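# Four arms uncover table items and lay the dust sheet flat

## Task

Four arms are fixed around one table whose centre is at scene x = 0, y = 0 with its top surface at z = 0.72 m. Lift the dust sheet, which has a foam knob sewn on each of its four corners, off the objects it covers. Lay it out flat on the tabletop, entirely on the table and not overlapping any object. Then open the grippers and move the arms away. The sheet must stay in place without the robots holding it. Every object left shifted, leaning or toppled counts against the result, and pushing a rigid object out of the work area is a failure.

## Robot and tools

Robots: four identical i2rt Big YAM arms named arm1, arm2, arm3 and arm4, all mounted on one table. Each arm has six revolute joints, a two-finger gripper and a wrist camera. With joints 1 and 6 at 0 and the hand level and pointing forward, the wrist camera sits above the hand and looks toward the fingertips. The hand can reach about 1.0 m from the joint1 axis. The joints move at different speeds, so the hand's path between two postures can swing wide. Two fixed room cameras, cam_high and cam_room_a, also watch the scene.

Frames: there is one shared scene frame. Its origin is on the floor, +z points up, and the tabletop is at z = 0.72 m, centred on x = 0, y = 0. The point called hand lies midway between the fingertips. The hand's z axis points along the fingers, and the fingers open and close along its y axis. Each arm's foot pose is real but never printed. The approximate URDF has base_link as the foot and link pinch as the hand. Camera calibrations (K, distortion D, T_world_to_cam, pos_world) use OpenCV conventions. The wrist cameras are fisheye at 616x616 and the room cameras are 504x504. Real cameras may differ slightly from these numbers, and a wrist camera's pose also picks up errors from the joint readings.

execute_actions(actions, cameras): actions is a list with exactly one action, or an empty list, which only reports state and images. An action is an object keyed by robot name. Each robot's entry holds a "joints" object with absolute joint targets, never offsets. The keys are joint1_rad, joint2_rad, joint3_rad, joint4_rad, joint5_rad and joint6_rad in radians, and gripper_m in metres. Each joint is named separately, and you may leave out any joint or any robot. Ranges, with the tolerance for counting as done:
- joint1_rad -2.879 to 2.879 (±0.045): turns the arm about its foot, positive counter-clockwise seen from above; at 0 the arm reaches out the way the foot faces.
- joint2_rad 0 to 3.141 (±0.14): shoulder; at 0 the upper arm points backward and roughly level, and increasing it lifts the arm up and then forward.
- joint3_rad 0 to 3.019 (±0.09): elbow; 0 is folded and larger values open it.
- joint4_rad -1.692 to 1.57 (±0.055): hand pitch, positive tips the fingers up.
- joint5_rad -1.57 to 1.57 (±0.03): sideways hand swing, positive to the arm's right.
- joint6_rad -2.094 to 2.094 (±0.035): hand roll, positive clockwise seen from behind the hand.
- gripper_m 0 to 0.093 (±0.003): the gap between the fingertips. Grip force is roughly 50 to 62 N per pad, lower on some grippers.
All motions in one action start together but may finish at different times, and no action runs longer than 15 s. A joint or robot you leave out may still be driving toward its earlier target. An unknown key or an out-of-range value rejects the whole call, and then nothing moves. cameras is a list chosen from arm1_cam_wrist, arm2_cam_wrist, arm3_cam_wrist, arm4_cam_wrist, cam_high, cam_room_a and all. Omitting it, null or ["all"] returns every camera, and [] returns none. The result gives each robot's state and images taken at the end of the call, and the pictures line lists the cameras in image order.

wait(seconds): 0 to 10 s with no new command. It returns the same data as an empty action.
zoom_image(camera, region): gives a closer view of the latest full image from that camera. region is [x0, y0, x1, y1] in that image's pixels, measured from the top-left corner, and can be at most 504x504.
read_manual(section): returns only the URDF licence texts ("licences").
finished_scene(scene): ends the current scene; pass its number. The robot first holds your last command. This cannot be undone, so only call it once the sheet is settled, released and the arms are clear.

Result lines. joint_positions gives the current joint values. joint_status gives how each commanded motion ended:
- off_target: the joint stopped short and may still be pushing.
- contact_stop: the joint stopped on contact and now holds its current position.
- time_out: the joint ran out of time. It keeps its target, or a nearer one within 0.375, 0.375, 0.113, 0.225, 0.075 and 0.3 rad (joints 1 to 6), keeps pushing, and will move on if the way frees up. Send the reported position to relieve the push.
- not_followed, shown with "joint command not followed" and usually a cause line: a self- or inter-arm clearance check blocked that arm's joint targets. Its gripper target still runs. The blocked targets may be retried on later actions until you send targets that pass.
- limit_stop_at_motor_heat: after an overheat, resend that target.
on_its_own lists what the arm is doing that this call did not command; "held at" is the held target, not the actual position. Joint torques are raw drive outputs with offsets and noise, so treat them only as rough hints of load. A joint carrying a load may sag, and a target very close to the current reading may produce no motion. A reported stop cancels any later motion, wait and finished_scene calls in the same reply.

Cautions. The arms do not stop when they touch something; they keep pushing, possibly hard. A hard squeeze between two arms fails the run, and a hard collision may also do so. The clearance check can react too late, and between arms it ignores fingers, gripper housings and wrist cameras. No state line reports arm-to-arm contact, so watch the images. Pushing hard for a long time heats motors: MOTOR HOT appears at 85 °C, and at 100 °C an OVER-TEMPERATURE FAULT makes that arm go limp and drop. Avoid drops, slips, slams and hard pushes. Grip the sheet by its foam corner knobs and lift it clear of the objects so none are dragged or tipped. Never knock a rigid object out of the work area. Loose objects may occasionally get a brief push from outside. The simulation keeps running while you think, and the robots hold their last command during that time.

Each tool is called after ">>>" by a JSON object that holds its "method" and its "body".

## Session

>>> {"method": "execute_actions", "body": {"actions": []}}

Scene clock: 0.00 s.
Joint torques (N m, as the arm reports them, + toward a larger angle): no reading
arm1.joint_positions: joint1_rad=+0.432 joint2_rad=+0.636 joint3_rad=+1.668 joint4_rad=-1.245 joint5_rad=+0.182 joint6_rad=+0.474 gripper_m=+0.094
arm1.joint_status: not commanded
arm1.hand: x=+0.2885 y=+0.4943 z=+1.4377 quat_wxyz=(-0.526, -0.660, -0.415, +0.342) (m; scene frame)
arm2.joint_positions: joint1_rad=-0.142 joint2_rad=+0.573 joint3_rad=+1.403 joint4_rad=-1.521 joint5_rad=-0.256 joint6_rad=+0.257 gripper_m=+0.095
arm2.joint_status: not commanded
arm2.hand: x=-0.4011 y=+0.5736 z=+1.2931 quat_wxyz=(-0.405, -0.676, -0.593, +0.166) (m; scene frame)
arm3.joint_positions: joint1_rad=+0.003 joint2_rad=+0.438 joint3_rad=+1.465 joint4_rad=-1.230 joint5_rad=+0.229 joint6_rad=-0.584 gripper_m=+0.094
arm3.joint_status: not commanded
arm3.hand: x=-0.3923 y=-0.5792 z=+1.4155 quat_wxyz=(-0.628, +0.556, -0.534, -0.108) (m; scene frame)
arm4.joint_positions: joint1_rad=+0.354 joint2_rad=+0.590 joint3_rad=+1.501 joint4_rad=-1.196 joint5_rad=+0.006 joint6_rad=-0.396 gripper_m=+0.094
arm4.joint_status: not commanded
arm4.hand: x=+0.1912 y=-0.6031 z=+1.4309 quat_wxyz=(-0.411, +0.750, -0.282, -0.436) (m; scene frame)
pictures: arm1_cam_wrist, arm2_cam_wrist, arm3_cam_wrist, arm4_cam_wrist, cam_high, cam_room_a
camera_calibration (this result's frames):
arm1_cam_wrist: T_world_to_cam=[[-0.910251, 0.0922514, -0.40365, 0.798507], [0.337798, 0.729216, -0.595094, 0.40459], [0.23945, -0.678037, -0.694932, 1.38959], [0, 0, 0, 1]] pos_world=[0.257435, 0.573495, 1.52876]
arm2_cam_wrist: T_world_to_cam=[[-0.926581, -0.0260803, -0.375189, 0.135272], [0.056383, 0.976686, -0.207138, -0.270542], [0.371844, -0.213084, -0.903508, 1.56802], [0, 0, 0, 1]] pos_world=[-0.442464, 0.601883, 1.41143]
arm3_cam_wrist: T_world_to_cam=[[0.731298, -0.35582, 0.58189, -0.740254], [0.0203815, -0.841356, -0.540096, 0.293898], [0.681754, 0.406831, -0.60803, 1.48911], [0, 0, 0, 1]] pos_world=[-0.479848, -0.62194, 1.4949]
arm4_cam_wrist: T_world_to_cam=[[0.78386, 0.50069, 0.367252, -0.369774], [0.616009, -0.55267, -0.561327, 0.3605], [-0.078081, 0.666232, -0.741645, 1.5993], [0, 0, 0, 1]] pos_world=[0.192655, -0.681125, 1.52427]
Images, in order (width x height): arm1_cam_wrist 616x616, arm2_cam_wrist 616x616, arm3_cam_wrist 616x616, arm4_cam_wrist 616x616, cam_high 504x504, cam_room_a 504x504.

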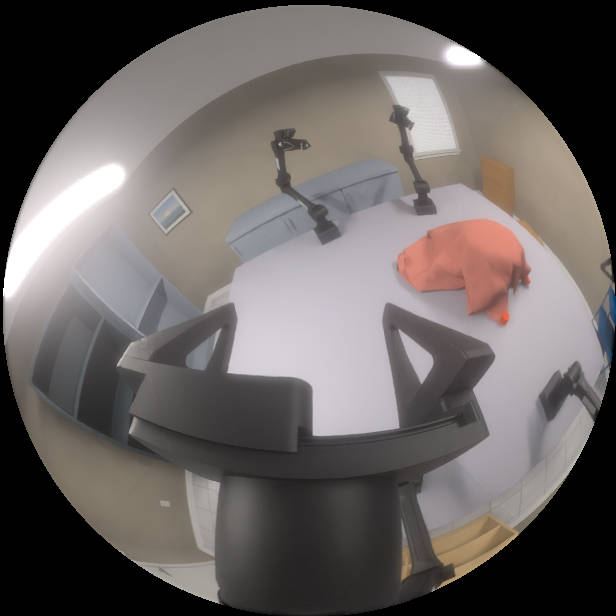

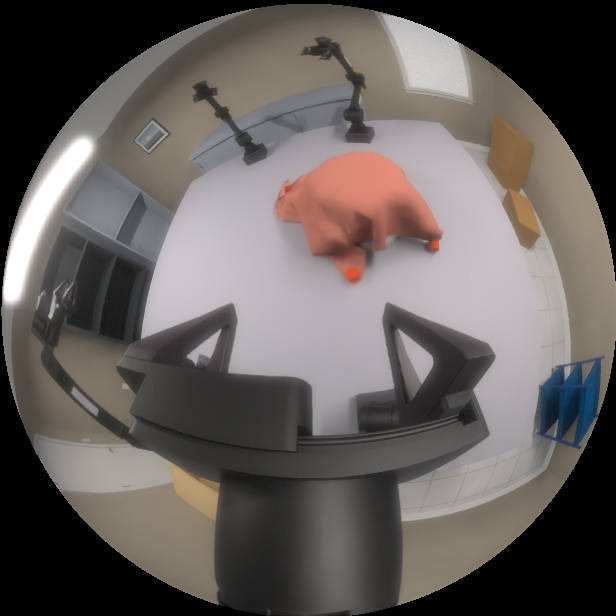

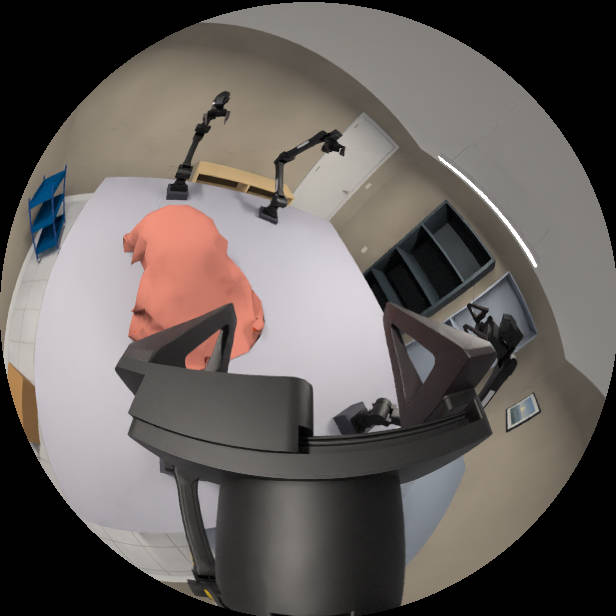

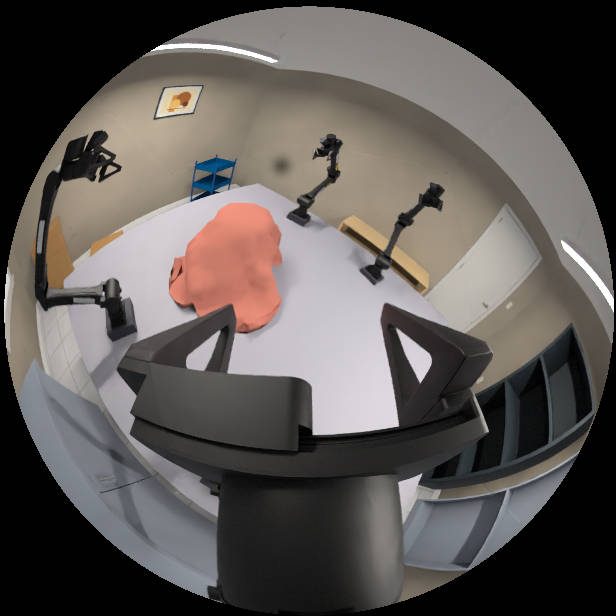

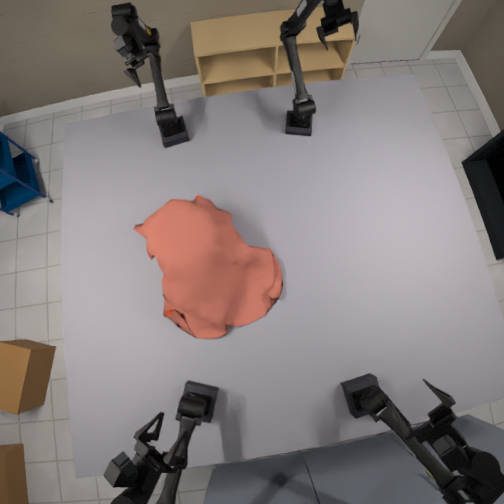

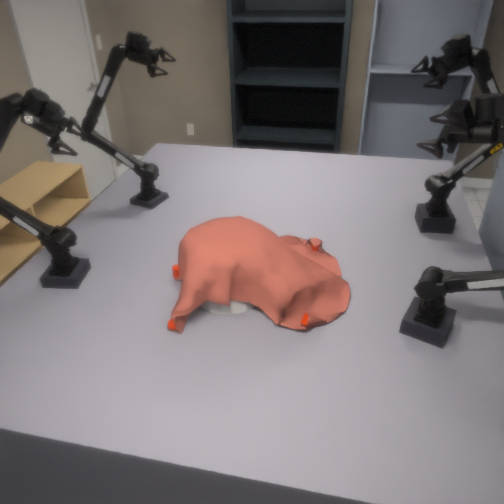

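>>> {"method": "zoom_image", "body": {"camera": "cam_high", "region": [110, 170, 310, 370]}}

>>> {"method": "zoom_image", "body": {"camera": "cam_room_a", "region": [150, 180, 370, 360]}}

Region (110, 170, 310, 370) of cam_high's 504x504 image, scaled by 2.520, with more detail than that image has.

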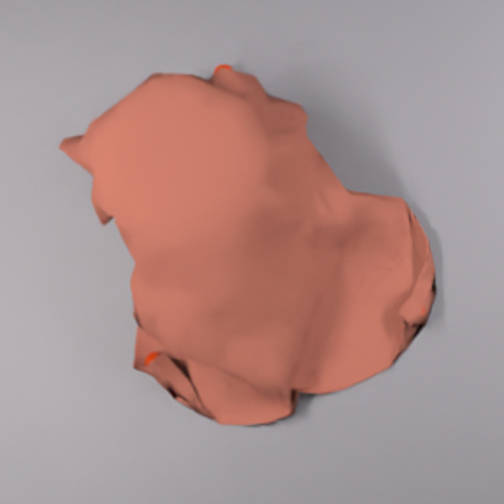

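Region (150, 180, 370, 360) of cam_room_a's 504x504 image, scaled by 2.291, with more detail than that image has; it fills the top 412 rows of this view, and the rest is white.

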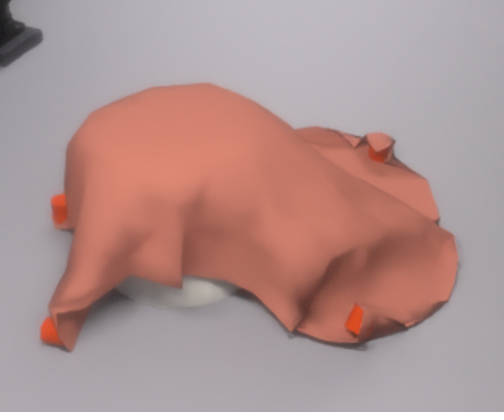

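>>> {"method": "execute_actions", "body": {"actions": [{"arm1":{"joints":{"joint1_rad":-0.755,"joint2_rad":2.15,"joint3_rad":2.06,"joint4_rad":-1.188,"joint5_rad":0,"joint6_rad":1.57}},"arm2":{"joints":{"joint1_rad":-0.54,"joint2_rad":1.925,"joint3_rad":1.70,"joint4_rad":-1.29,"joint5_rad":0,"joint6_rad":1.57}},"arm3":{"joints":{"joint1_rad":0.529,"joint2_rad":1.56,"joint3_rad":1.13,"joint4_rad":-1.115,"joint5_rad":0,"joint6_rad":-1.57}},"arm4":{"joints":{"joint1_rad":0.44,"joint2_rad":2.0,"joint3_rad":1.73,"joint4_rad":-1.27,"joint5_rad":0,"joint6_rad":1.0}}}]}}

Scene clock: 35.77 s.
Joint torques (N m, as the arm reports them, + toward a larger angle): arm1=[ -1.81 -24.71  11.37   0.15   0.02   0.05] | arm2=[  0.38 -20.04  10.66  -0.31   0.13   0.28] | arm3=[  0.65 -11.25   9.36   0.52  -0.15  -0.23] | arm4=[  1.62 -16.86   9.12   0.19   0.02   0.16]
arm1.joint_positions: joint1_rad=-0.751 joint2_rad=+2.154 joint3_rad=+2.036 joint4_rad=-1.181 joint5_rad=+0.001 joint6_rad=+1.562 gripper_m=+0.094
arm1.joint_status: all done
arm1.hand: x=-0.3353 y=+0.3039 z=+0.8787 quat_wxyz=(-0.116, -0.869, +0.476, +0.069) (m; scene frame)
arm2.joint_positions: joint1_rad=-0.537 joint2_rad=+1.942 joint3_rad=+1.665 joint4_rad=-1.289 joint5_rad=-0.001 joint6_rad=+1.554 gripper_m=+0.095
arm2.joint_status: all done
arm2.hand: x=-0.6709 y=+0.2098 z=+0.8805 quat_wxyz=(-0.003, -0.983, +0.185, +0.001) (m; scene frame)
arm3.joint_positions: joint1_rad=+0.532 joint2_rad=+1.560 joint3_rad=+1.128 joint4_rad=-1.122 joint5_rad=+0.001 joint6_rad=-1.557 gripper_m=+0.094
arm3.joint_status: all done
arm3.hand: x=-0.5484 y=-0.2647 z=+0.8892 quat_wxyz=(-0.011, +0.997, +0.078, +0.003) (m; scene frame)
arm4.joint_positions: joint1_rad=+0.436 joint2_rad=+1.987 joint3_rad=+1.718 joint4_rad=-1.255 joint5_rad=+0.001 joint6_rad=+0.992 gripper_m=+0.094
arm4.joint_status: all done
arm4.hand: x=-0.0326 y=-0.2683 z=+0.9032 quat_wxyz=(-0.001, +0.532, -0.847, -0.023) (m; scene frame)
pictures: arm1_cam_wrist, arm2_cam_wrist, arm3_cam_wrist, arm4_cam_wrist, cam_high, cam_room_a
camera_calibration (this result's frames):
arm1_cam_wrist: T_world_to_cam=[[0.80453, 0.525719, -0.276317, 0.354008], [0.579651, -0.593709, 0.558135, -0.10867], [0.12937, -0.609204, -0.78239, 1.04047], [0, 0, 0, 1]] pos_world=[-0.356425, 0.383229, 0.972521]
arm2_cam_wrist: T_world_to_cam=[[0.385742, 0.922388, -0.0201026, 0.0897153], [0.752938, -0.302137, 0.584635, 0.0529507], [0.533187, -0.240654, -0.811047, 1.25065], [0, 0, 0, 1]] pos_world=[-0.741307, 0.234221, 0.985185]
arm3_cam_wrist: T_world_to_cam=[[-0.155759, 0.98764, 0.0174982, 0.163085], [0.807064, 0.117027, 0.57875, -0.0323555], [0.569549, 0.104268, -0.815317, 1.19024], [0, 0, 0, 1]] pos_world=[-0.626386, -0.281386, 0.986296]
arm4_cam_wrist: T_world_to_cam=[[0.898189, -0.438058, -0.0368998, -0.0512747], [-0.345932, -0.756094, 0.555565, -0.707519], [-0.271269, -0.486238, -0.830654, 0.732293], [0, 0, 0, 1]] pos_world=[-0.0000504995, -0.201343, 0.999462]
Images, in order (width x height): arm1_cam_wrist 616x616, arm2_cam_wrist 616x616, arm3_cam_wrist 616x616, arm4_cam_wrist 616x616, cam_high 504x504, cam_room_a 504x504.

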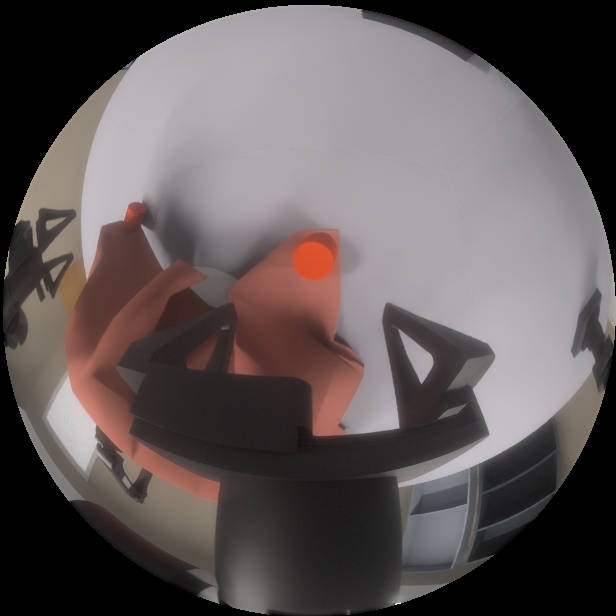

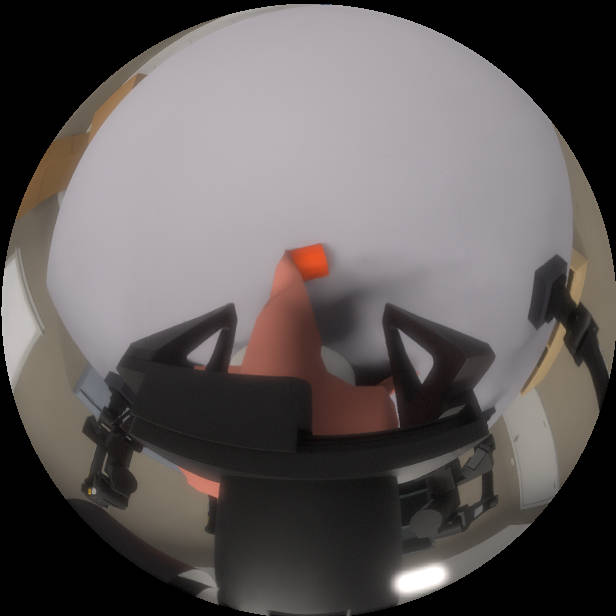

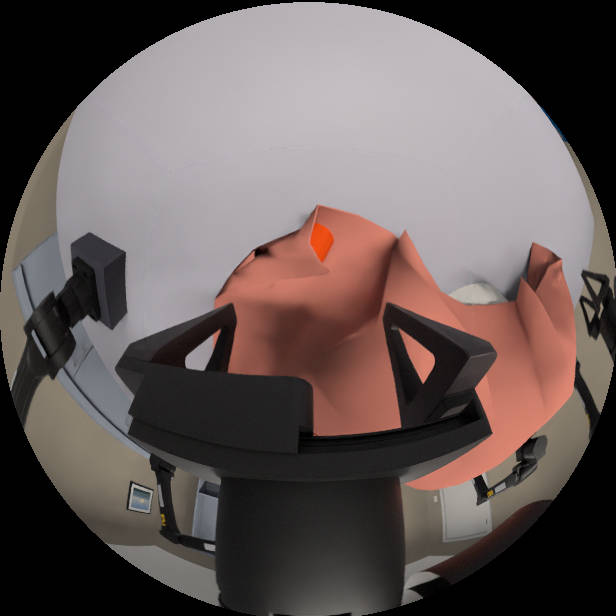

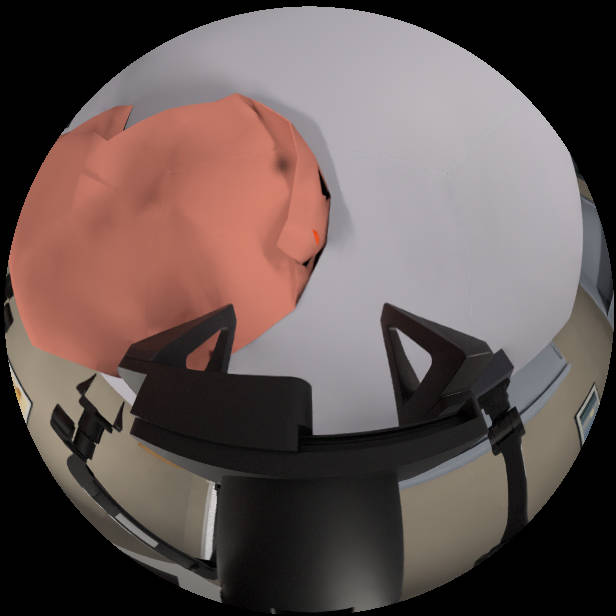

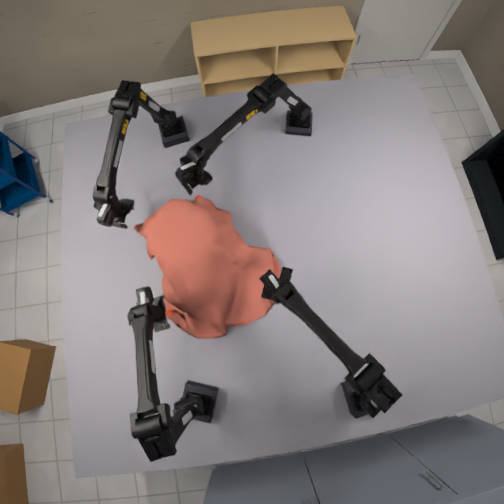

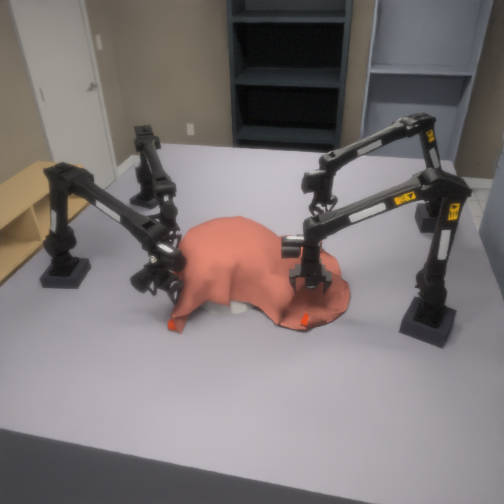

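>>> {"method": "execute_actions", "body": {"actions": [{"arm1":{"joints":{"joint2_rad":2.30,"joint3_rad":2.02,"joint4_rad":-1.0}},"arm2":{"joints":{"joint1_rad":-0.503,"joint2_rad":2.065,"joint3_rad":1.565,"joint4_rad":-1.045,"joint6_rad":1.4}},"arm3":{"joints":{"joint1_rad":0.55,"joint2_rad":1.765,"joint3_rad":1.01,"joint4_rad":-0.797}},"arm4":{"joints":{"joint1_rad":0.425,"joint2_rad":2.205,"joint3_rad":1.745,"joint4_rad":-1.075}}}], "cameras": ["arm1_cam_wrist","arm2_cam_wrist","arm3_cam_wrist","arm4_cam_wrist"]}}

Scene clock: 65.27 s.
Joint torques (N m, as the arm reports them, + toward a larger angle): arm1=[ -2.5  -24.91   9.28   0.72   0.12   0.05] | arm2=[  0.2  -20.55   8.84   0.2    0.11  -0.07] | arm3=[  1.21 -13.21   7.87   0.65  -0.14  -0.21] | arm4=[  1.3  -21.43   9.33   1.33   0.04   0.15]
arm1.joint_positions: joint1_rad=-0.751 joint2_rad=+2.297 joint3_rad=+2.018 joint4_rad=-1.012 joint5_rad=+0.001 joint6_rad=+1.563 gripper_m=+0.094
arm1.joint_status: all done
arm1.hand: x=-0.3585 y=+0.2901 z=+0.7783 quat_wxyz=(-0.120, -0.868, +0.477, +0.071) (m; scene frame)
arm2.joint_positions: joint1_rad=-0.504 joint2_rad=+2.080 joint3_rad=+1.542 joint4_rad=-1.056 joint5_rad=-0.001 joint6_rad=+1.417 gripper_m=+0.095
arm2.joint_status: all done
arm2.hand: x=-0.6515 y=+0.2055 z=+0.7583 quat_wxyz=(+0.011, -0.995, +0.101, -0.003) (m; scene frame)
arm3.joint_positions: joint1_rad=+0.544 joint2_rad=+1.777 joint3_rad=+1.002 joint4_rad=-0.808 joint5_rad=+0.001 joint6_rad=-1.558 gripper_m=+0.094
arm3.joint_status: all done
arm3.hand: x=-0.5526 y=-0.2657 z=+0.7596 quat_wxyz=(+0.003, +0.996, +0.084, +0.005) (m; scene frame)
arm4.joint_positions: joint1_rad=+0.432 joint2_rad=+2.222 joint3_rad=+1.718 joint4_rad=-1.091 joint5_rad=+0.001 joint6_rad=+0.992 gripper_m=+0.094
arm4.joint_status: all done
arm4.hand: x=-0.0392 y=-0.2524 z=+0.7612 quat_wxyz=(+0.000, +0.530, -0.848, +0.012) (m; scene frame)
pictures: arm1_cam_wrist, arm2_cam_wrist, arm3_cam_wrist, arm4_cam_wrist
camera_calibration (this result's frames):
arm1_cam_wrist: T_world_to_cam=[[0.803038, 0.523495, -0.28475, 0.35881], [0.583088, -0.59158, 0.556814, -0.0457272], [0.123037, -0.613177, -0.780305, 0.953737], [0, 0, 0, 1]] pos_world=[-0.37882, 0.369923, 0.871838]
arm2_cam_wrist: T_world_to_cam=[[0.223716, 0.974621, 0.00807893, -0.0539176], [0.787961, -0.185736, 0.587043, 0.105622], [0.573645, -0.124965, -0.809516, 1.14158], [0, 0, 0, 1]] pos_world=[-0.726024, 0.214825, 0.862557]
arm3_cam_wrist: T_world_to_cam=[[-0.168728, 0.985599, -0.0112131, 0.179824], [0.802424, 0.143958, 0.579131, 0.0504714], [0.572405, 0.0887179, -0.815158, 1.08439], [0, 0, 0, 1]] pos_world=[-0.630869, -0.280705, 0.856736]
arm4_cam_wrist: T_world_to_cam=[[0.896274, -0.442904, 0.0230039, -0.0905443], [-0.370557, -0.719352, 0.587554, -0.6349], [-0.243682, -0.535134, -0.808858, 0.59243], [0, 0, 0, 1]] pos_world=[-0.00974901, -0.17979, 0.854312]
Images, in order (width x height): arm1_cam_wrist 616x616, arm2_cam_wrist 616x616, arm3_cam_wrist 616x616, arm4_cam_wrist 616x616.

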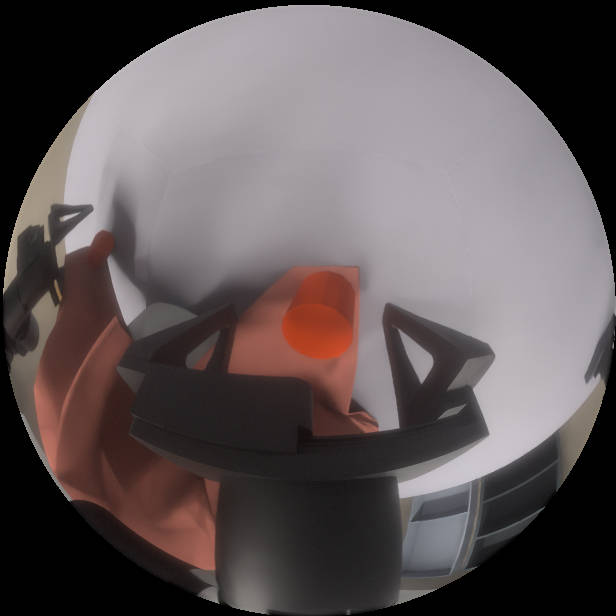

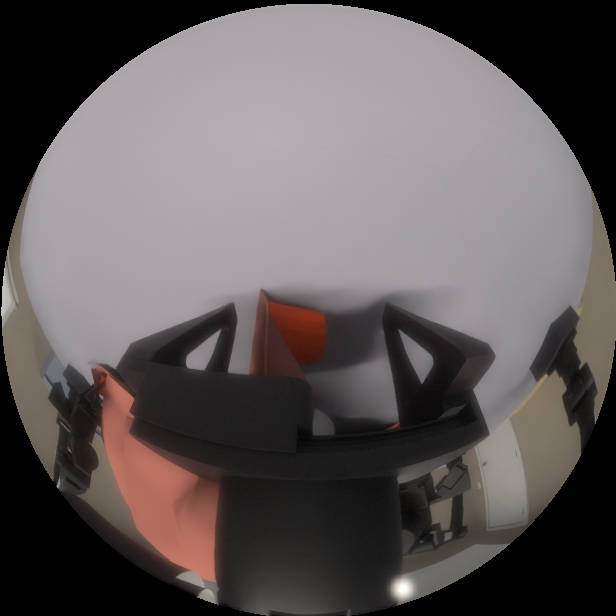

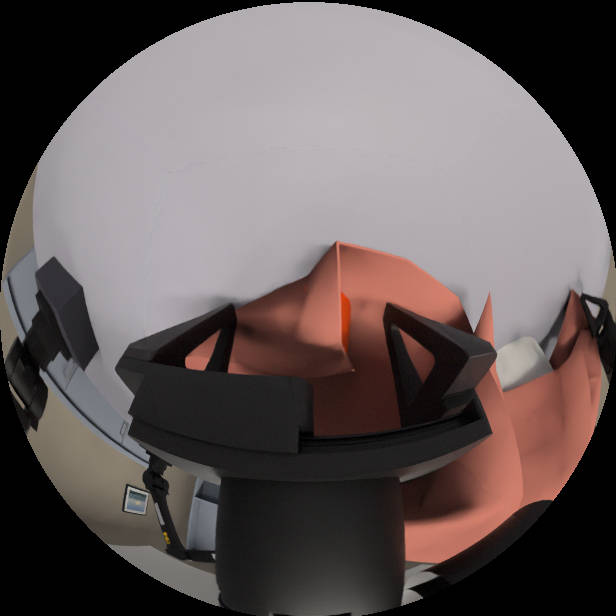

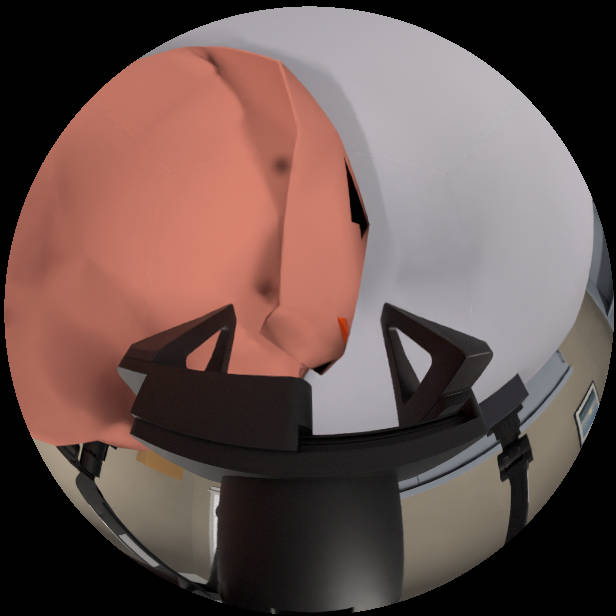

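>>> {"method": "execute_actions", "body": {"actions": [{"arm1":{"joints":{"joint2_rad":2.345}},"arm2":{"joints":{"joint1_rad":-0.465,"joint2_rad":2.085,"joint4_rad":-1.0}},"arm3":{"joints":{"joint2_rad":1.80}}}], "cameras": []}}

>>> {"method": "execute_actions", "body": {"actions": [{"arm1":{"joints":{"gripper_m":0}},"arm2":{"joints":{"gripper_m":0}},"arm3":{"joints":{"gripper_m":0}},"arm4":{"joints":{"gripper_m":0}}}], "cameras": ["arm1_cam_wrist","arm2_cam_wrist","arm3_cam_wrist","arm4_cam_wrist"]}}

Scene clock: 117.80 s.
Joint torques (N m, as the arm reports them, + toward a larger angle): arm1=[ -1.92 -22.68   9.27   0.86   0.11   0.03] | arm2=[  0.79 -19.36   9.     0.11   0.14  -0.04] | arm3=[  1.3  -11.48   7.9    0.62  -0.15  -0.21] | arm4=[  1.36 -21.43   9.33   1.27   0.04   0.16]
arm1.joint_positions: joint1_rad=-0.751 joint2_rad=+2.308 joint3_rad=+2.018 joint4_rad=-1.012 joint5_rad=+0.001 joint6_rad=+1.563 gripper_m=+0.094
arm1.joint_status: all done
arm1.hand: x=-0.3575 y=+0.2908 z=+0.7702 quat_wxyz=(-0.115, -0.869, +0.477, +0.068) (m; scene frame)
arm2.joint_positions: joint1_rad=-0.469 joint2_rad=+2.080 joint3_rad=+1.542 joint4_rad=-1.012 joint5_rad=-0.001 joint6_rad=+1.416 gripper_m=+0.095
arm2.joint_status: all done
arm2.hand: x=-0.6357 y=+0.1885 z=+0.7583 quat_wxyz=(-0.010, -0.996, +0.084, +0.003) (m; scene frame)
arm3.joint_positions: joint1_rad=+0.544 joint2_rad=+1.783 joint3_rad=+1.002 joint4_rad=-0.808 joint5_rad=+0.001 joint6_rad=-1.558 gripper_m=+0.094
arm3.joint_status: all done
arm3.hand: x=-0.5524 y=-0.2667 z=+0.7570 quat_wxyz=(+0.006, +0.996, +0.084, +0.005) (m; scene frame)
arm4.joint_positions: joint1_rad=+0.432 joint2_rad=+2.222 joint3_rad=+1.718 joint4_rad=-1.091 joint5_rad=+0.001 joint6_rad=+0.992 gripper_m=+0.094
arm4.joint_status: not commanded
arm4.hand: x=-0.0392 y=-0.2524 z=+0.7612 quat_wxyz=(+0.000, +0.530, -0.848, +0.012) (m; scene frame)
pictures: none
No camera images: the call's "cameras" was empty. Leave "cameras" out to get every camera's image.

Scene clock: 118.53 s.
Joint torques (N m, as the arm reports them, + toward a larger angle): arm1=[ -2.68 -22.46   9.35   0.65   0.08   0.06] | arm2=[  0.54 -18.86   9.01   0.31   0.06  -0.06] | arm3=[  1.28 -11.15   7.75   0.6   -0.13  -0.21] | arm4=[  1.18 -21.15   9.35   1.3    0.02   0.16]
arm1.joint_positions: joint1_rad=-0.751 joint2_rad=+2.308 joint3_rad=+2.018 joint4_rad=-1.012 joint5_rad=+0.001 joint6_rad=+1.563 gripper_m=+0.039
arm1.joint_status: gripper_m off_target (ended at +0.039, target +0.000)
arm1.hand: x=-0.3575 y=+0.2908 z=+0.7702 quat_wxyz=(-0.115, -0.869, +0.477, +0.068) (m; scene frame)
arm2.joint_positions: joint1_rad=-0.469 joint2_rad=+2.080 joint3_rad=+1.542 joint4_rad=-1.011 joint5_rad=+0.001 joint6_rad=+1.416 gripper_m=+0.002
arm2.joint_status: all done
arm2.hand: x=-0.6361 y=+0.1884 z=+0.7583 quat_wxyz=(-0.010, -0.996, +0.083, +0.004) (m; scene frame)
arm3.joint_positions: joint1_rad=+0.544 joint2_rad=+1.783 joint3_rad=+1.002 joint4_rad=-0.808 joint5_rad=+0.001 joint6_rad=-1.558 gripper_m=+0.001
arm3.joint_status: all done
arm3.hand: x=-0.5525 y=-0.2665 z=+0.7570 quat_wxyz=(+0.006, +0.996, +0.084, +0.005) (m; scene frame)
arm4.joint_positions: joint1_rad=+0.432 joint2_rad=+2.221 joint3_rad=+1.718 joint4_rad=-1.091 joint5_rad=+0.001 joint6_rad=+0.993 gripper_m=+0.039
arm4.joint_status: gripper_m off_target (ended at +0.039, target +0.000)
arm4.hand: x=-0.0393 y=-0.2522 z=+0.7619 quat_wxyz=(+0.000, +0.530, -0.848, +0.012) (m; scene frame)
pictures: arm1_cam_wrist, arm2_cam_wrist, arm3_cam_wrist, arm4_cam_wrist
camera_calibration (this result's frames):
arm1_cam_wrist: T_world_to_cam=[[0.805901, 0.524762, -0.274134, 0.347816], [0.577569, -0.59505, 0.558865, -0.0439121], [0.130147, -0.608721, -0.782637, 0.950713], [0, 0, 0, 1]] pos_world=[-0.378675, 0.370068, 0.863952]
arm2_cam_wrist: T_world_to_cam=[[0.188329, 0.981454, -0.0357931, -0.0312424], [0.803627, -0.133051, 0.58007, 0.0956647], [0.56455, -0.138008, -0.81378, 1.13048], [0, 0, 0, 1]] pos_world=[-0.709207, 0.199407, 0.863351]
arm3_cam_wrist: T_world_to_cam=[[-0.168675, 0.985533, -0.0165571, 0.184616], [0.802091, 0.147003, 0.578827, 0.0528291], [0.572887, 0.0843532, -0.815282, 1.08154], [0, 0, 0, 1]] pos_world=[-0.630834, -0.280943, 0.854238]
arm4_cam_wrist: T_world_to_cam=[[0.896118, -0.443269, 0.0220472, -0.0897664], [-0.370491, -0.719791, 0.587059, -0.634958], [-0.244355, -0.534242, -0.809244, 0.593555], [0, 0, 0, 1]] pos_world=[-0.00976684, -0.179726, 0.855067]
Images, in order (width x height): arm1_cam_wrist 616x616, arm2_cam_wrist 616x616, arm3_cam_wrist 616x616, arm4_cam_wrist 616x616.

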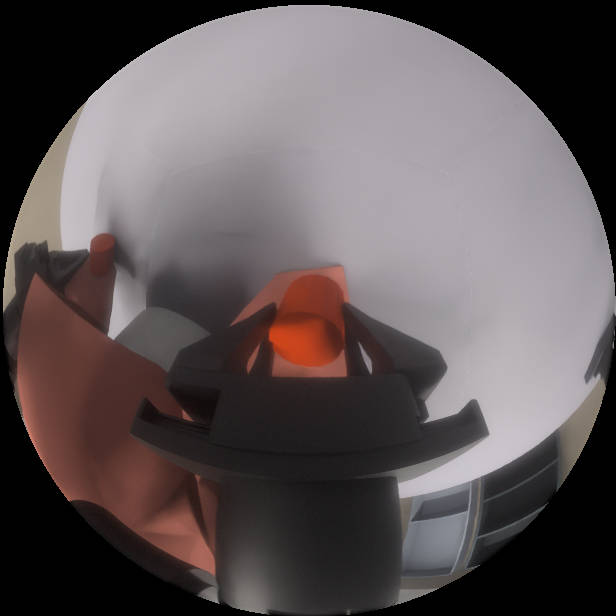

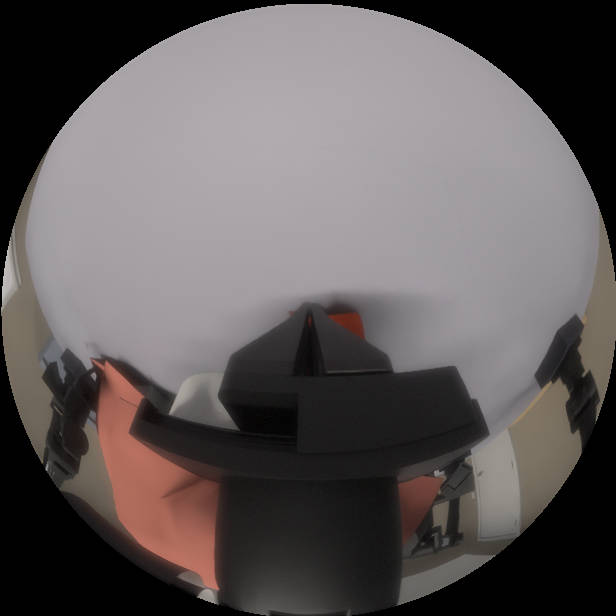

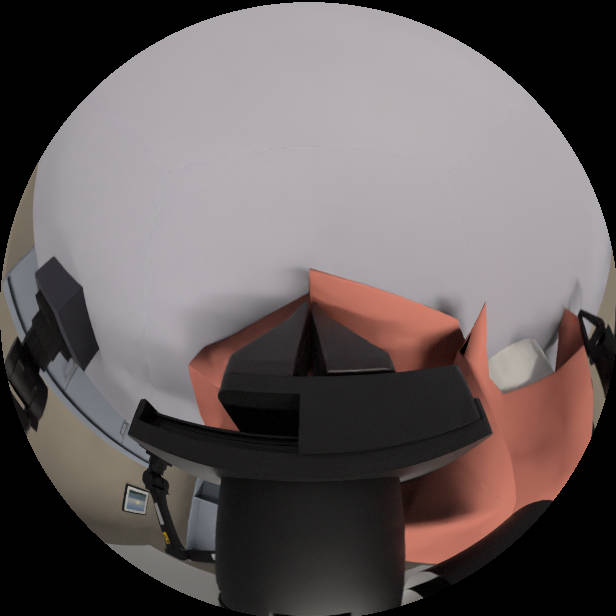

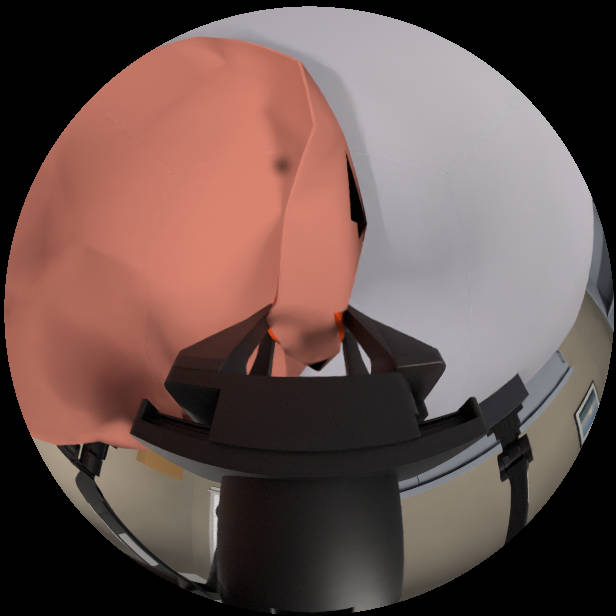

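>>> {"method": "execute_actions", "body": {"actions": [{"arm2":{"joints":{"joint1_rad":-0.56,"joint2_rad":1.97,"joint4_rad":-1.12}},"arm3":{"joints":{"joint1_rad":0.68,"joint2_rad":1.64,"joint4_rad":-0.95}}}], "cameras": ["arm2_cam_wrist","arm3_cam_wrist","cam_room_a"]}}

Scene clock: 128.37 s.
Joint torques (N m, as the arm reports them, + toward a larger angle): arm1=[ -2.02 -22.74   9.13   0.71   0.11   0.01] | arm2=[  0.42 -18.69   9.42  -0.53   0.05   0.  ] | arm3=[  0.41 -10.42   8.8   -0.2   -0.02  -0.21] | arm4=[  1.32 -21.     9.26   1.29   0.02   0.15]
arm1.joint_positions: joint1_rad=-0.751 joint2_rad=+2.308 joint3_rad=+2.018 joint4_rad=-1.012 joint5_rad=+0.001 joint6_rad=+1.563 gripper_m=+0.039
arm1.joint_status: not commanded
arm1.hand: x=-0.3575 y=+0.2908 z=+0.7702 quat_wxyz=(-0.115, -0.869, +0.477, +0.068) (m; scene frame)
arm2.joint_positions: joint1_rad=-0.564 joint2_rad=+1.968 joint3_rad=+1.542 joint4_rad=-1.111 joint5_rad=+0.001 joint6_rad=+1.412 gripper_m=+0.002
arm2.joint_status: all done
arm2.hand: x=-0.6844 y=+0.2200 z=+0.8218 quat_wxyz=(-0.016, -0.991, +0.129, +0.006) (m; scene frame)
arm3.joint_positions: joint1_rad=+0.686 joint2_rad=+1.628 joint3_rad=+1.002 joint4_rad=-0.942 joint5_rad=-0.002 joint6_rad=-1.558 gripper_m=+0.001
arm3.joint_status: all done
arm3.hand: x=-0.6088 y=-0.2950 z=+0.8197 quat_wxyz=(-0.003, +0.988, +0.155, +0.003) (m; scene frame)
arm4.joint_positions: joint1_rad=+0.432 joint2_rad=+2.221 joint3_rad=+1.718 joint4_rad=-1.091 joint5_rad=+0.001 joint6_rad=+0.993 gripper_m=+0.039
arm4.joint_status: not commanded
arm4.hand: x=-0.0393 y=-0.2522 z=+0.7619 quat_wxyz=(+0.000, +0.530, -0.848, +0.012) (m; scene frame)
pictures: arm2_cam_wrist, arm3_cam_wrist, cam_room_a
camera_calibration (this result's frames):
arm2_cam_wrist: T_world_to_cam=[[0.277768, 0.959428, -0.0484129, 0.025596], [0.790916, -0.199796, 0.578389, 0.109173], [0.54525, -0.198948, -0.814323, 1.21445], [0, 0, 0, 1]] pos_world=[-0.755637, 0.238868, 0.927052]
arm3_cam_wrist: T_world_to_cam=[[-0.306563, 0.951847, 0.00249195, 0.0947365], [0.77768, 0.248957, 0.577265, 0.0824195], [0.548848, 0.178906, -0.816553, 1.18156], [0, 0, 0, 1]] pos_world=[-0.683552, -0.322082, 0.916997]
Images, in order (width x height): arm2_cam_wrist 616x616, arm3_cam_wrist 616x616, cam_room_a 504x504.

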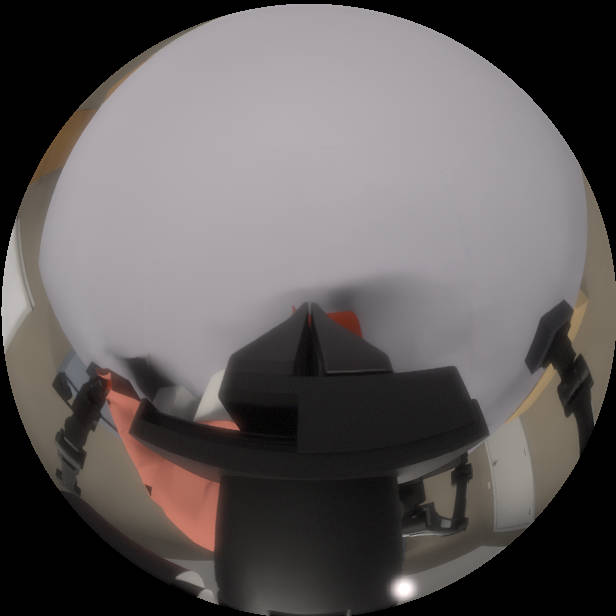

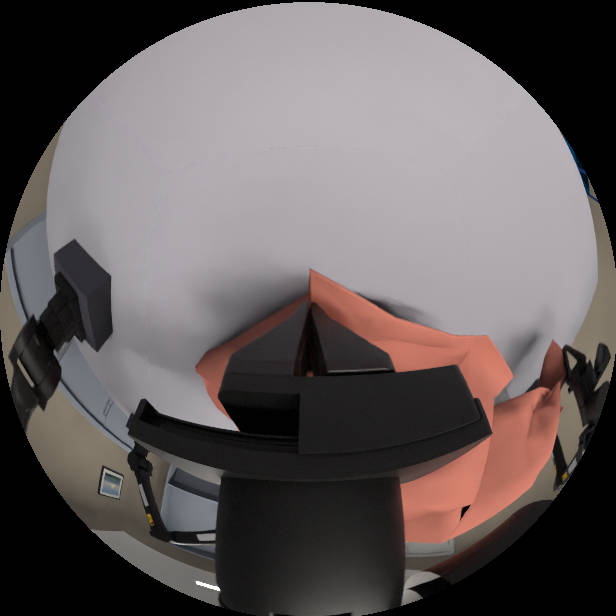

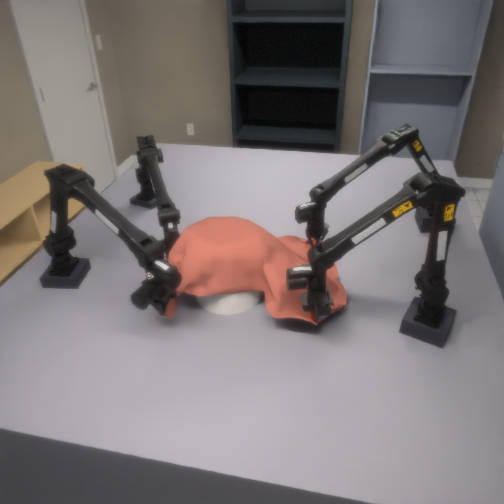

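>>> {"method": "execute_actions", "body": {"actions": [{"arm1":{"joints":{"joint1_rad":-0.775,"joint2_rad":1.92,"joint3_rad":2.12,"joint4_rad":-1.38}},"arm2":{"joints":{"joint1_rad":-0.613,"joint2_rad":1.575,"joint3_rad":1.62,"joint4_rad":-1.2}},"arm3":{"joints":{"joint1_rad":0.722,"joint2_rad":1.15,"joint3_rad":1.16,"joint4_rad":-1.18}},"arm4":{"joints":{"joint1_rad":0.449,"joint2_rad":1.73,"joint3_rad":1.69,"joint4_rad":-1.17}}}], "cameras": ["cam_high","cam_room_a"]}}

Scene clock: 146.83 s.
Joint torques (N m, as the arm reports them, + toward a larger angle): arm1=[ -2.14 -20.95   9.68   0.33   0.18   0.  ] | arm2=[  0.83 -15.43  10.24  -0.05   0.04  -0.02] | arm3=[ 1.03 -6.74 13.49  0.72 -0.18 -0.17] | arm4=[  1.63 -14.3    9.93   0.86   0.18   0.14]
arm1.joint_positions: joint1_rad=-0.773 joint2_rad=+1.920 joint3_rad=+2.117 joint4_rad=-1.372 joint5_rad=-0.001 joint6_rad=+1.564 gripper_m=+0.039
arm1.joint_status: all done
arm1.hand: x=-0.3021 y=+0.3406 z=+1.0625 quat_wxyz=(-0.169, -0.854, +0.481, +0.099) (m; scene frame)
arm2.joint_positions: joint1_rad=-0.614 joint2_rad=+1.591 joint3_rad=+1.603 joint4_rad=-1.193 joint5_rad=+0.000 joint6_rad=+1.412 gripper_m=+0.002
arm2.joint_status: all done
arm2.hand: x=-0.7039 y=+0.2454 z=+1.0567 quat_wxyz=(-0.184, -0.969, +0.150, +0.061) (m; scene frame)
arm3.joint_positions: joint1_rad=+0.720 joint2_rad=+1.146 joint3_rad=+1.131 joint4_rad=-1.175 joint5_rad=+0.002 joint6_rad=-1.558 gripper_m=+0.001
arm3.joint_status: all done
arm3.hand: x=-0.6163 y=-0.3204 z=+1.0539 quat_wxyz=(-0.188, +0.967, +0.169, -0.030) (m; scene frame)
arm4.joint_positions: joint1_rad=+0.449 joint2_rad=+1.720 joint3_rad=+1.679 joint4_rad=-1.156 joint5_rad=-0.003 joint6_rad=+0.993 gripper_m=+0.039
arm4.joint_status: all done
arm4.hand: x=-0.0397 y=-0.2725 z=+1.0512 quat_wxyz=(+0.000, +0.528, -0.829, -0.186) (m; scene frame)
pictures: cam_high, cam_room_a
Images, in order (width x height): cam_high 504x504, cam_room_a 504x504.

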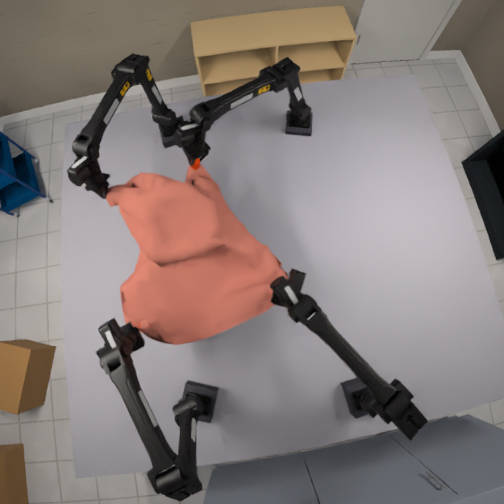

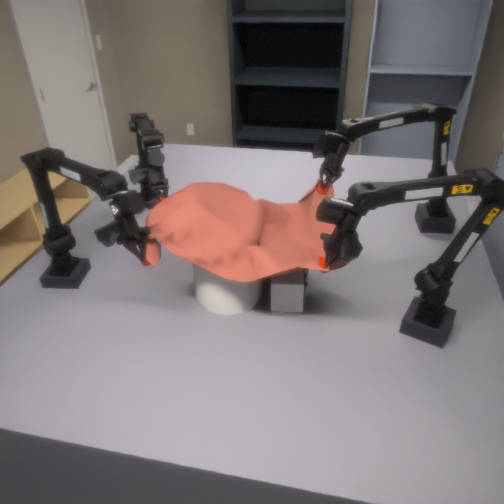

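>>> {"method": "execute_actions", "body": {"actions": [{"arm1":{"joints":{"joint1_rad":-0.63,"joint2_rad":1.43,"joint3_rad":2.005,"joint4_rad":-1.66,"joint6_rad":2.05}},"arm2":{"joints":{"joint1_rad":-0.782,"joint2_rad":1.375,"joint3_rad":1.91,"joint4_rad":-1.6}},"arm3":{"joints":{"joint1_rad":0.9,"joint2_rad":1.17,"joint3_rad":1.69,"joint4_rad":-1.59}},"arm4":{"joints":{"joint1_rad":0.576,"joint2_rad":1.575,"joint3_rad":2.02,"joint4_rad":-1.54}}}], "cameras": ["cam_high","cam_room_a"]}}

Scene clock: 159.80 s.
Joint torques (N m, as the arm reports them, + toward a larger angle): arm1=[ -2.63 -12.74   9.12   0.32   0.02  -0.02] | arm2=[  1.1  -11.63   9.     0.32   0.11  -0.04] | arm3=[ 1.25 -5.62 14.22  0.87 -0.31 -0.16] | arm4=[  1.08 -10.65  10.56   0.86   0.17   0.13]
arm1.joint_positions: joint1_rad=-0.624 joint2_rad=+1.442 joint3_rad=+2.001 joint4_rad=-1.651 joint5_rad=+0.002 joint6_rad=+2.043 gripper_m=+0.039
arm1.joint_status: all done
arm1.hand: x=-0.0836 y=+0.3877 z=+1.2509 quat_wxyz=(-0.231, -0.756, +0.610, +0.052) (m; scene frame)
arm2.joint_positions: joint1_rad=-0.791 joint2_rad=+1.388 joint3_rad=+1.897 joint4_rad=-1.593 joint5_rad=-0.001 joint6_rad=+1.410 gripper_m=+0.001
arm2.joint_status: all done
arm2.hand: x=-0.7264 y=+0.3822 z=+1.2564 quat_wxyz=(-0.223, -0.942, +0.232, +0.095) (m; scene frame)
arm3.joint_positions: joint1_rad=+0.897 joint2_rad=+1.162 joint3_rad=+1.642 joint4_rad=-1.585 joint5_rad=+0.005 joint6_rad=-1.558 gripper_m=+0.001
arm3.joint_status: all done
arm3.hand: x=-0.6717 y=-0.3669 z=+1.2458 quat_wxyz=(-0.225, +0.940, +0.251, -0.056) (m; scene frame)
arm4.joint_positions: joint1_rad=+0.582 joint2_rad=+1.562 joint3_rad=+1.993 joint4_rad=-1.522 joint5_rad=-0.003 joint6_rad=+0.993 gripper_m=+0.039
arm4.joint_status: all done
arm4.hand: x=-0.0619 y=-0.3745 z=+1.2524 quat_wxyz=(+0.015, +0.575, -0.783, -0.237) (m; scene frame)
pictures: cam_high, cam_room_a
Images, in order (width x height): cam_high 504x504, cam_room_a 504x504.

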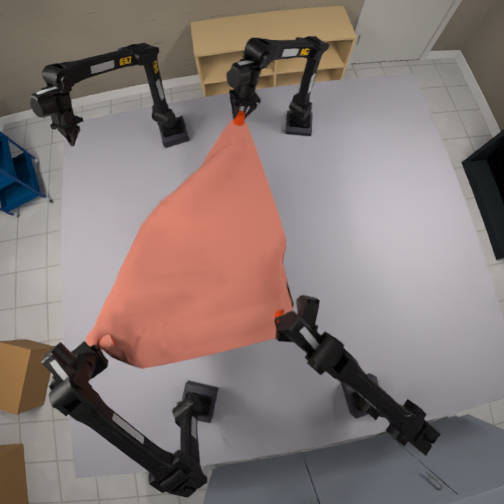

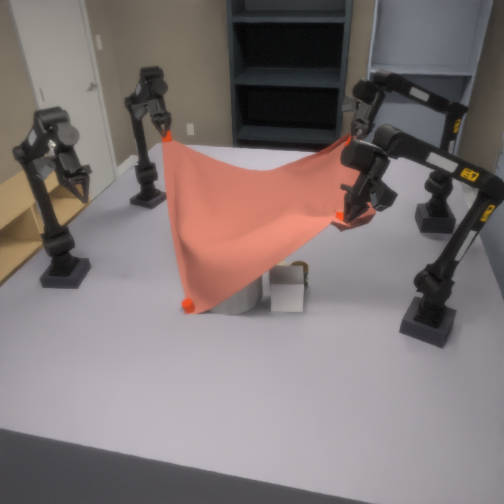

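>>> {"method": "execute_actions", "body": {"actions": [{"arm2":{"joints":{"joint1_rad":-0.29,"joint2_rad":1.08,"joint3_rad":0.62,"joint4_rad":-0.42,"joint6_rad":0,"gripper_m":0.093}}}], "cameras": ["arm2_cam_wrist","cam_room_a"]}}

Scene clock: 170.77 s.
Joint torques (N m, as the arm reports them, + toward a larger angle): arm1=[ -2.01 -13.02   9.3    0.2   -0.01   0.06] | arm2=[ 0.54 -7.08  9.14  1.46 -0.01 -0.04] | arm3=[ 1.15 -5.74 14.2   0.87 -0.31 -0.15] | arm4=[  1.24 -10.68  10.47   0.93   0.17   0.12]
arm1.joint_positions: joint1_rad=-0.624 joint2_rad=+1.442 joint3_rad=+2.001 joint4_rad=-1.651 joint5_rad=+0.002 joint6_rad=+2.043 gripper_m=+0.039
arm1.joint_status: not commanded
arm1.hand: x=-0.0836 y=+0.3877 z=+1.2509 quat_wxyz=(-0.231, -0.756, +0.610, +0.052) (m; scene frame)
arm2.joint_positions: joint1_rad=-0.291 joint2_rad=+1.091 joint3_rad=+0.612 joint4_rad=-0.438 joint5_rad=+0.000 joint6_rad=+0.016 gripper_m=+0.093
arm2.joint_status: all done
arm2.hand: x=-0.5031 y=+0.3650 z=+0.8981 quat_wxyz=(-0.212, -0.721, -0.614, +0.242) (m; scene frame)
arm3.joint_positions: joint1_rad=+0.897 joint2_rad=+1.162 joint3_rad=+1.642 joint4_rad=-1.585 joint5_rad=+0.005 joint6_rad=-1.558 gripper_m=+0.001
arm3.joint_status: not commanded
arm3.hand: x=-0.6717 y=-0.3669 z=+1.2458 quat_wxyz=(-0.225, +0.940, +0.251, -0.056) (m; scene frame)
arm4.joint_positions: joint1_rad=+0.582 joint2_rad=+1.562 joint3_rad=+1.993 joint4_rad=-1.522 joint5_rad=-0.003 joint6_rad=+0.993 gripper_m=+0.039
arm4.joint_status: not commanded
arm4.hand: x=-0.0619 y=-0.3745 z=+1.2524 quat_wxyz=(+0.015, +0.575, -0.783, -0.237) (m; scene frame)
pictures: arm2_cam_wrist, cam_room_a
camera_calibration (this result's frames):
arm2_cam_wrist: T_world_to_cam=[[-0.985539, 0.166097, -0.0335463, -0.519583], [0.167074, 0.985524, -0.028774, -0.250592], [0.0282814, -0.0339626, -0.999023, 1.05218], [0, 0, 0, 1]] pos_world=[-0.499959, 0.369, 1.02652]
Images, in order (width x height): arm2_cam_wrist 616x616, cam_room_a 504x504.

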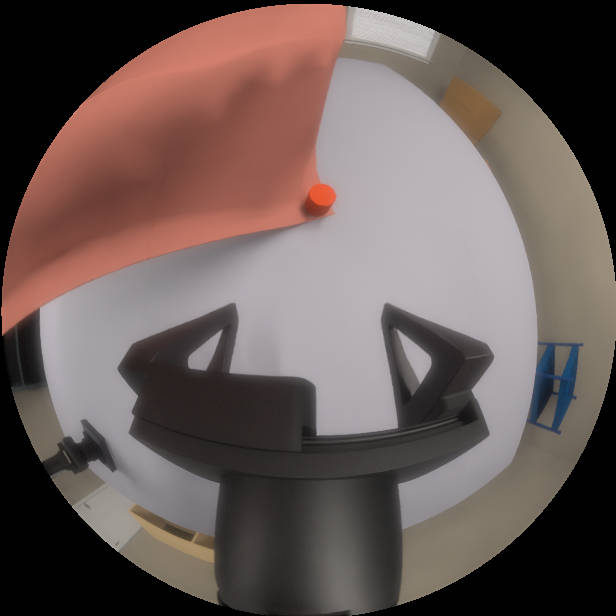

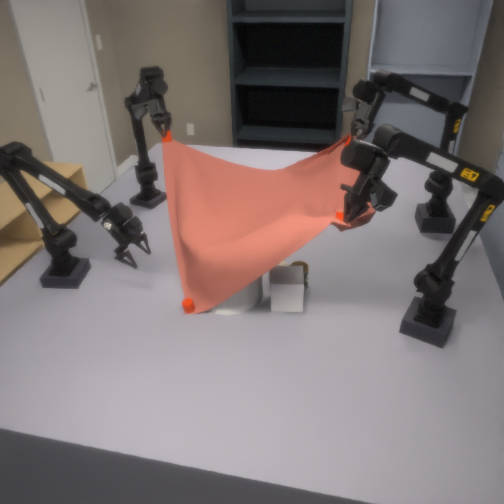

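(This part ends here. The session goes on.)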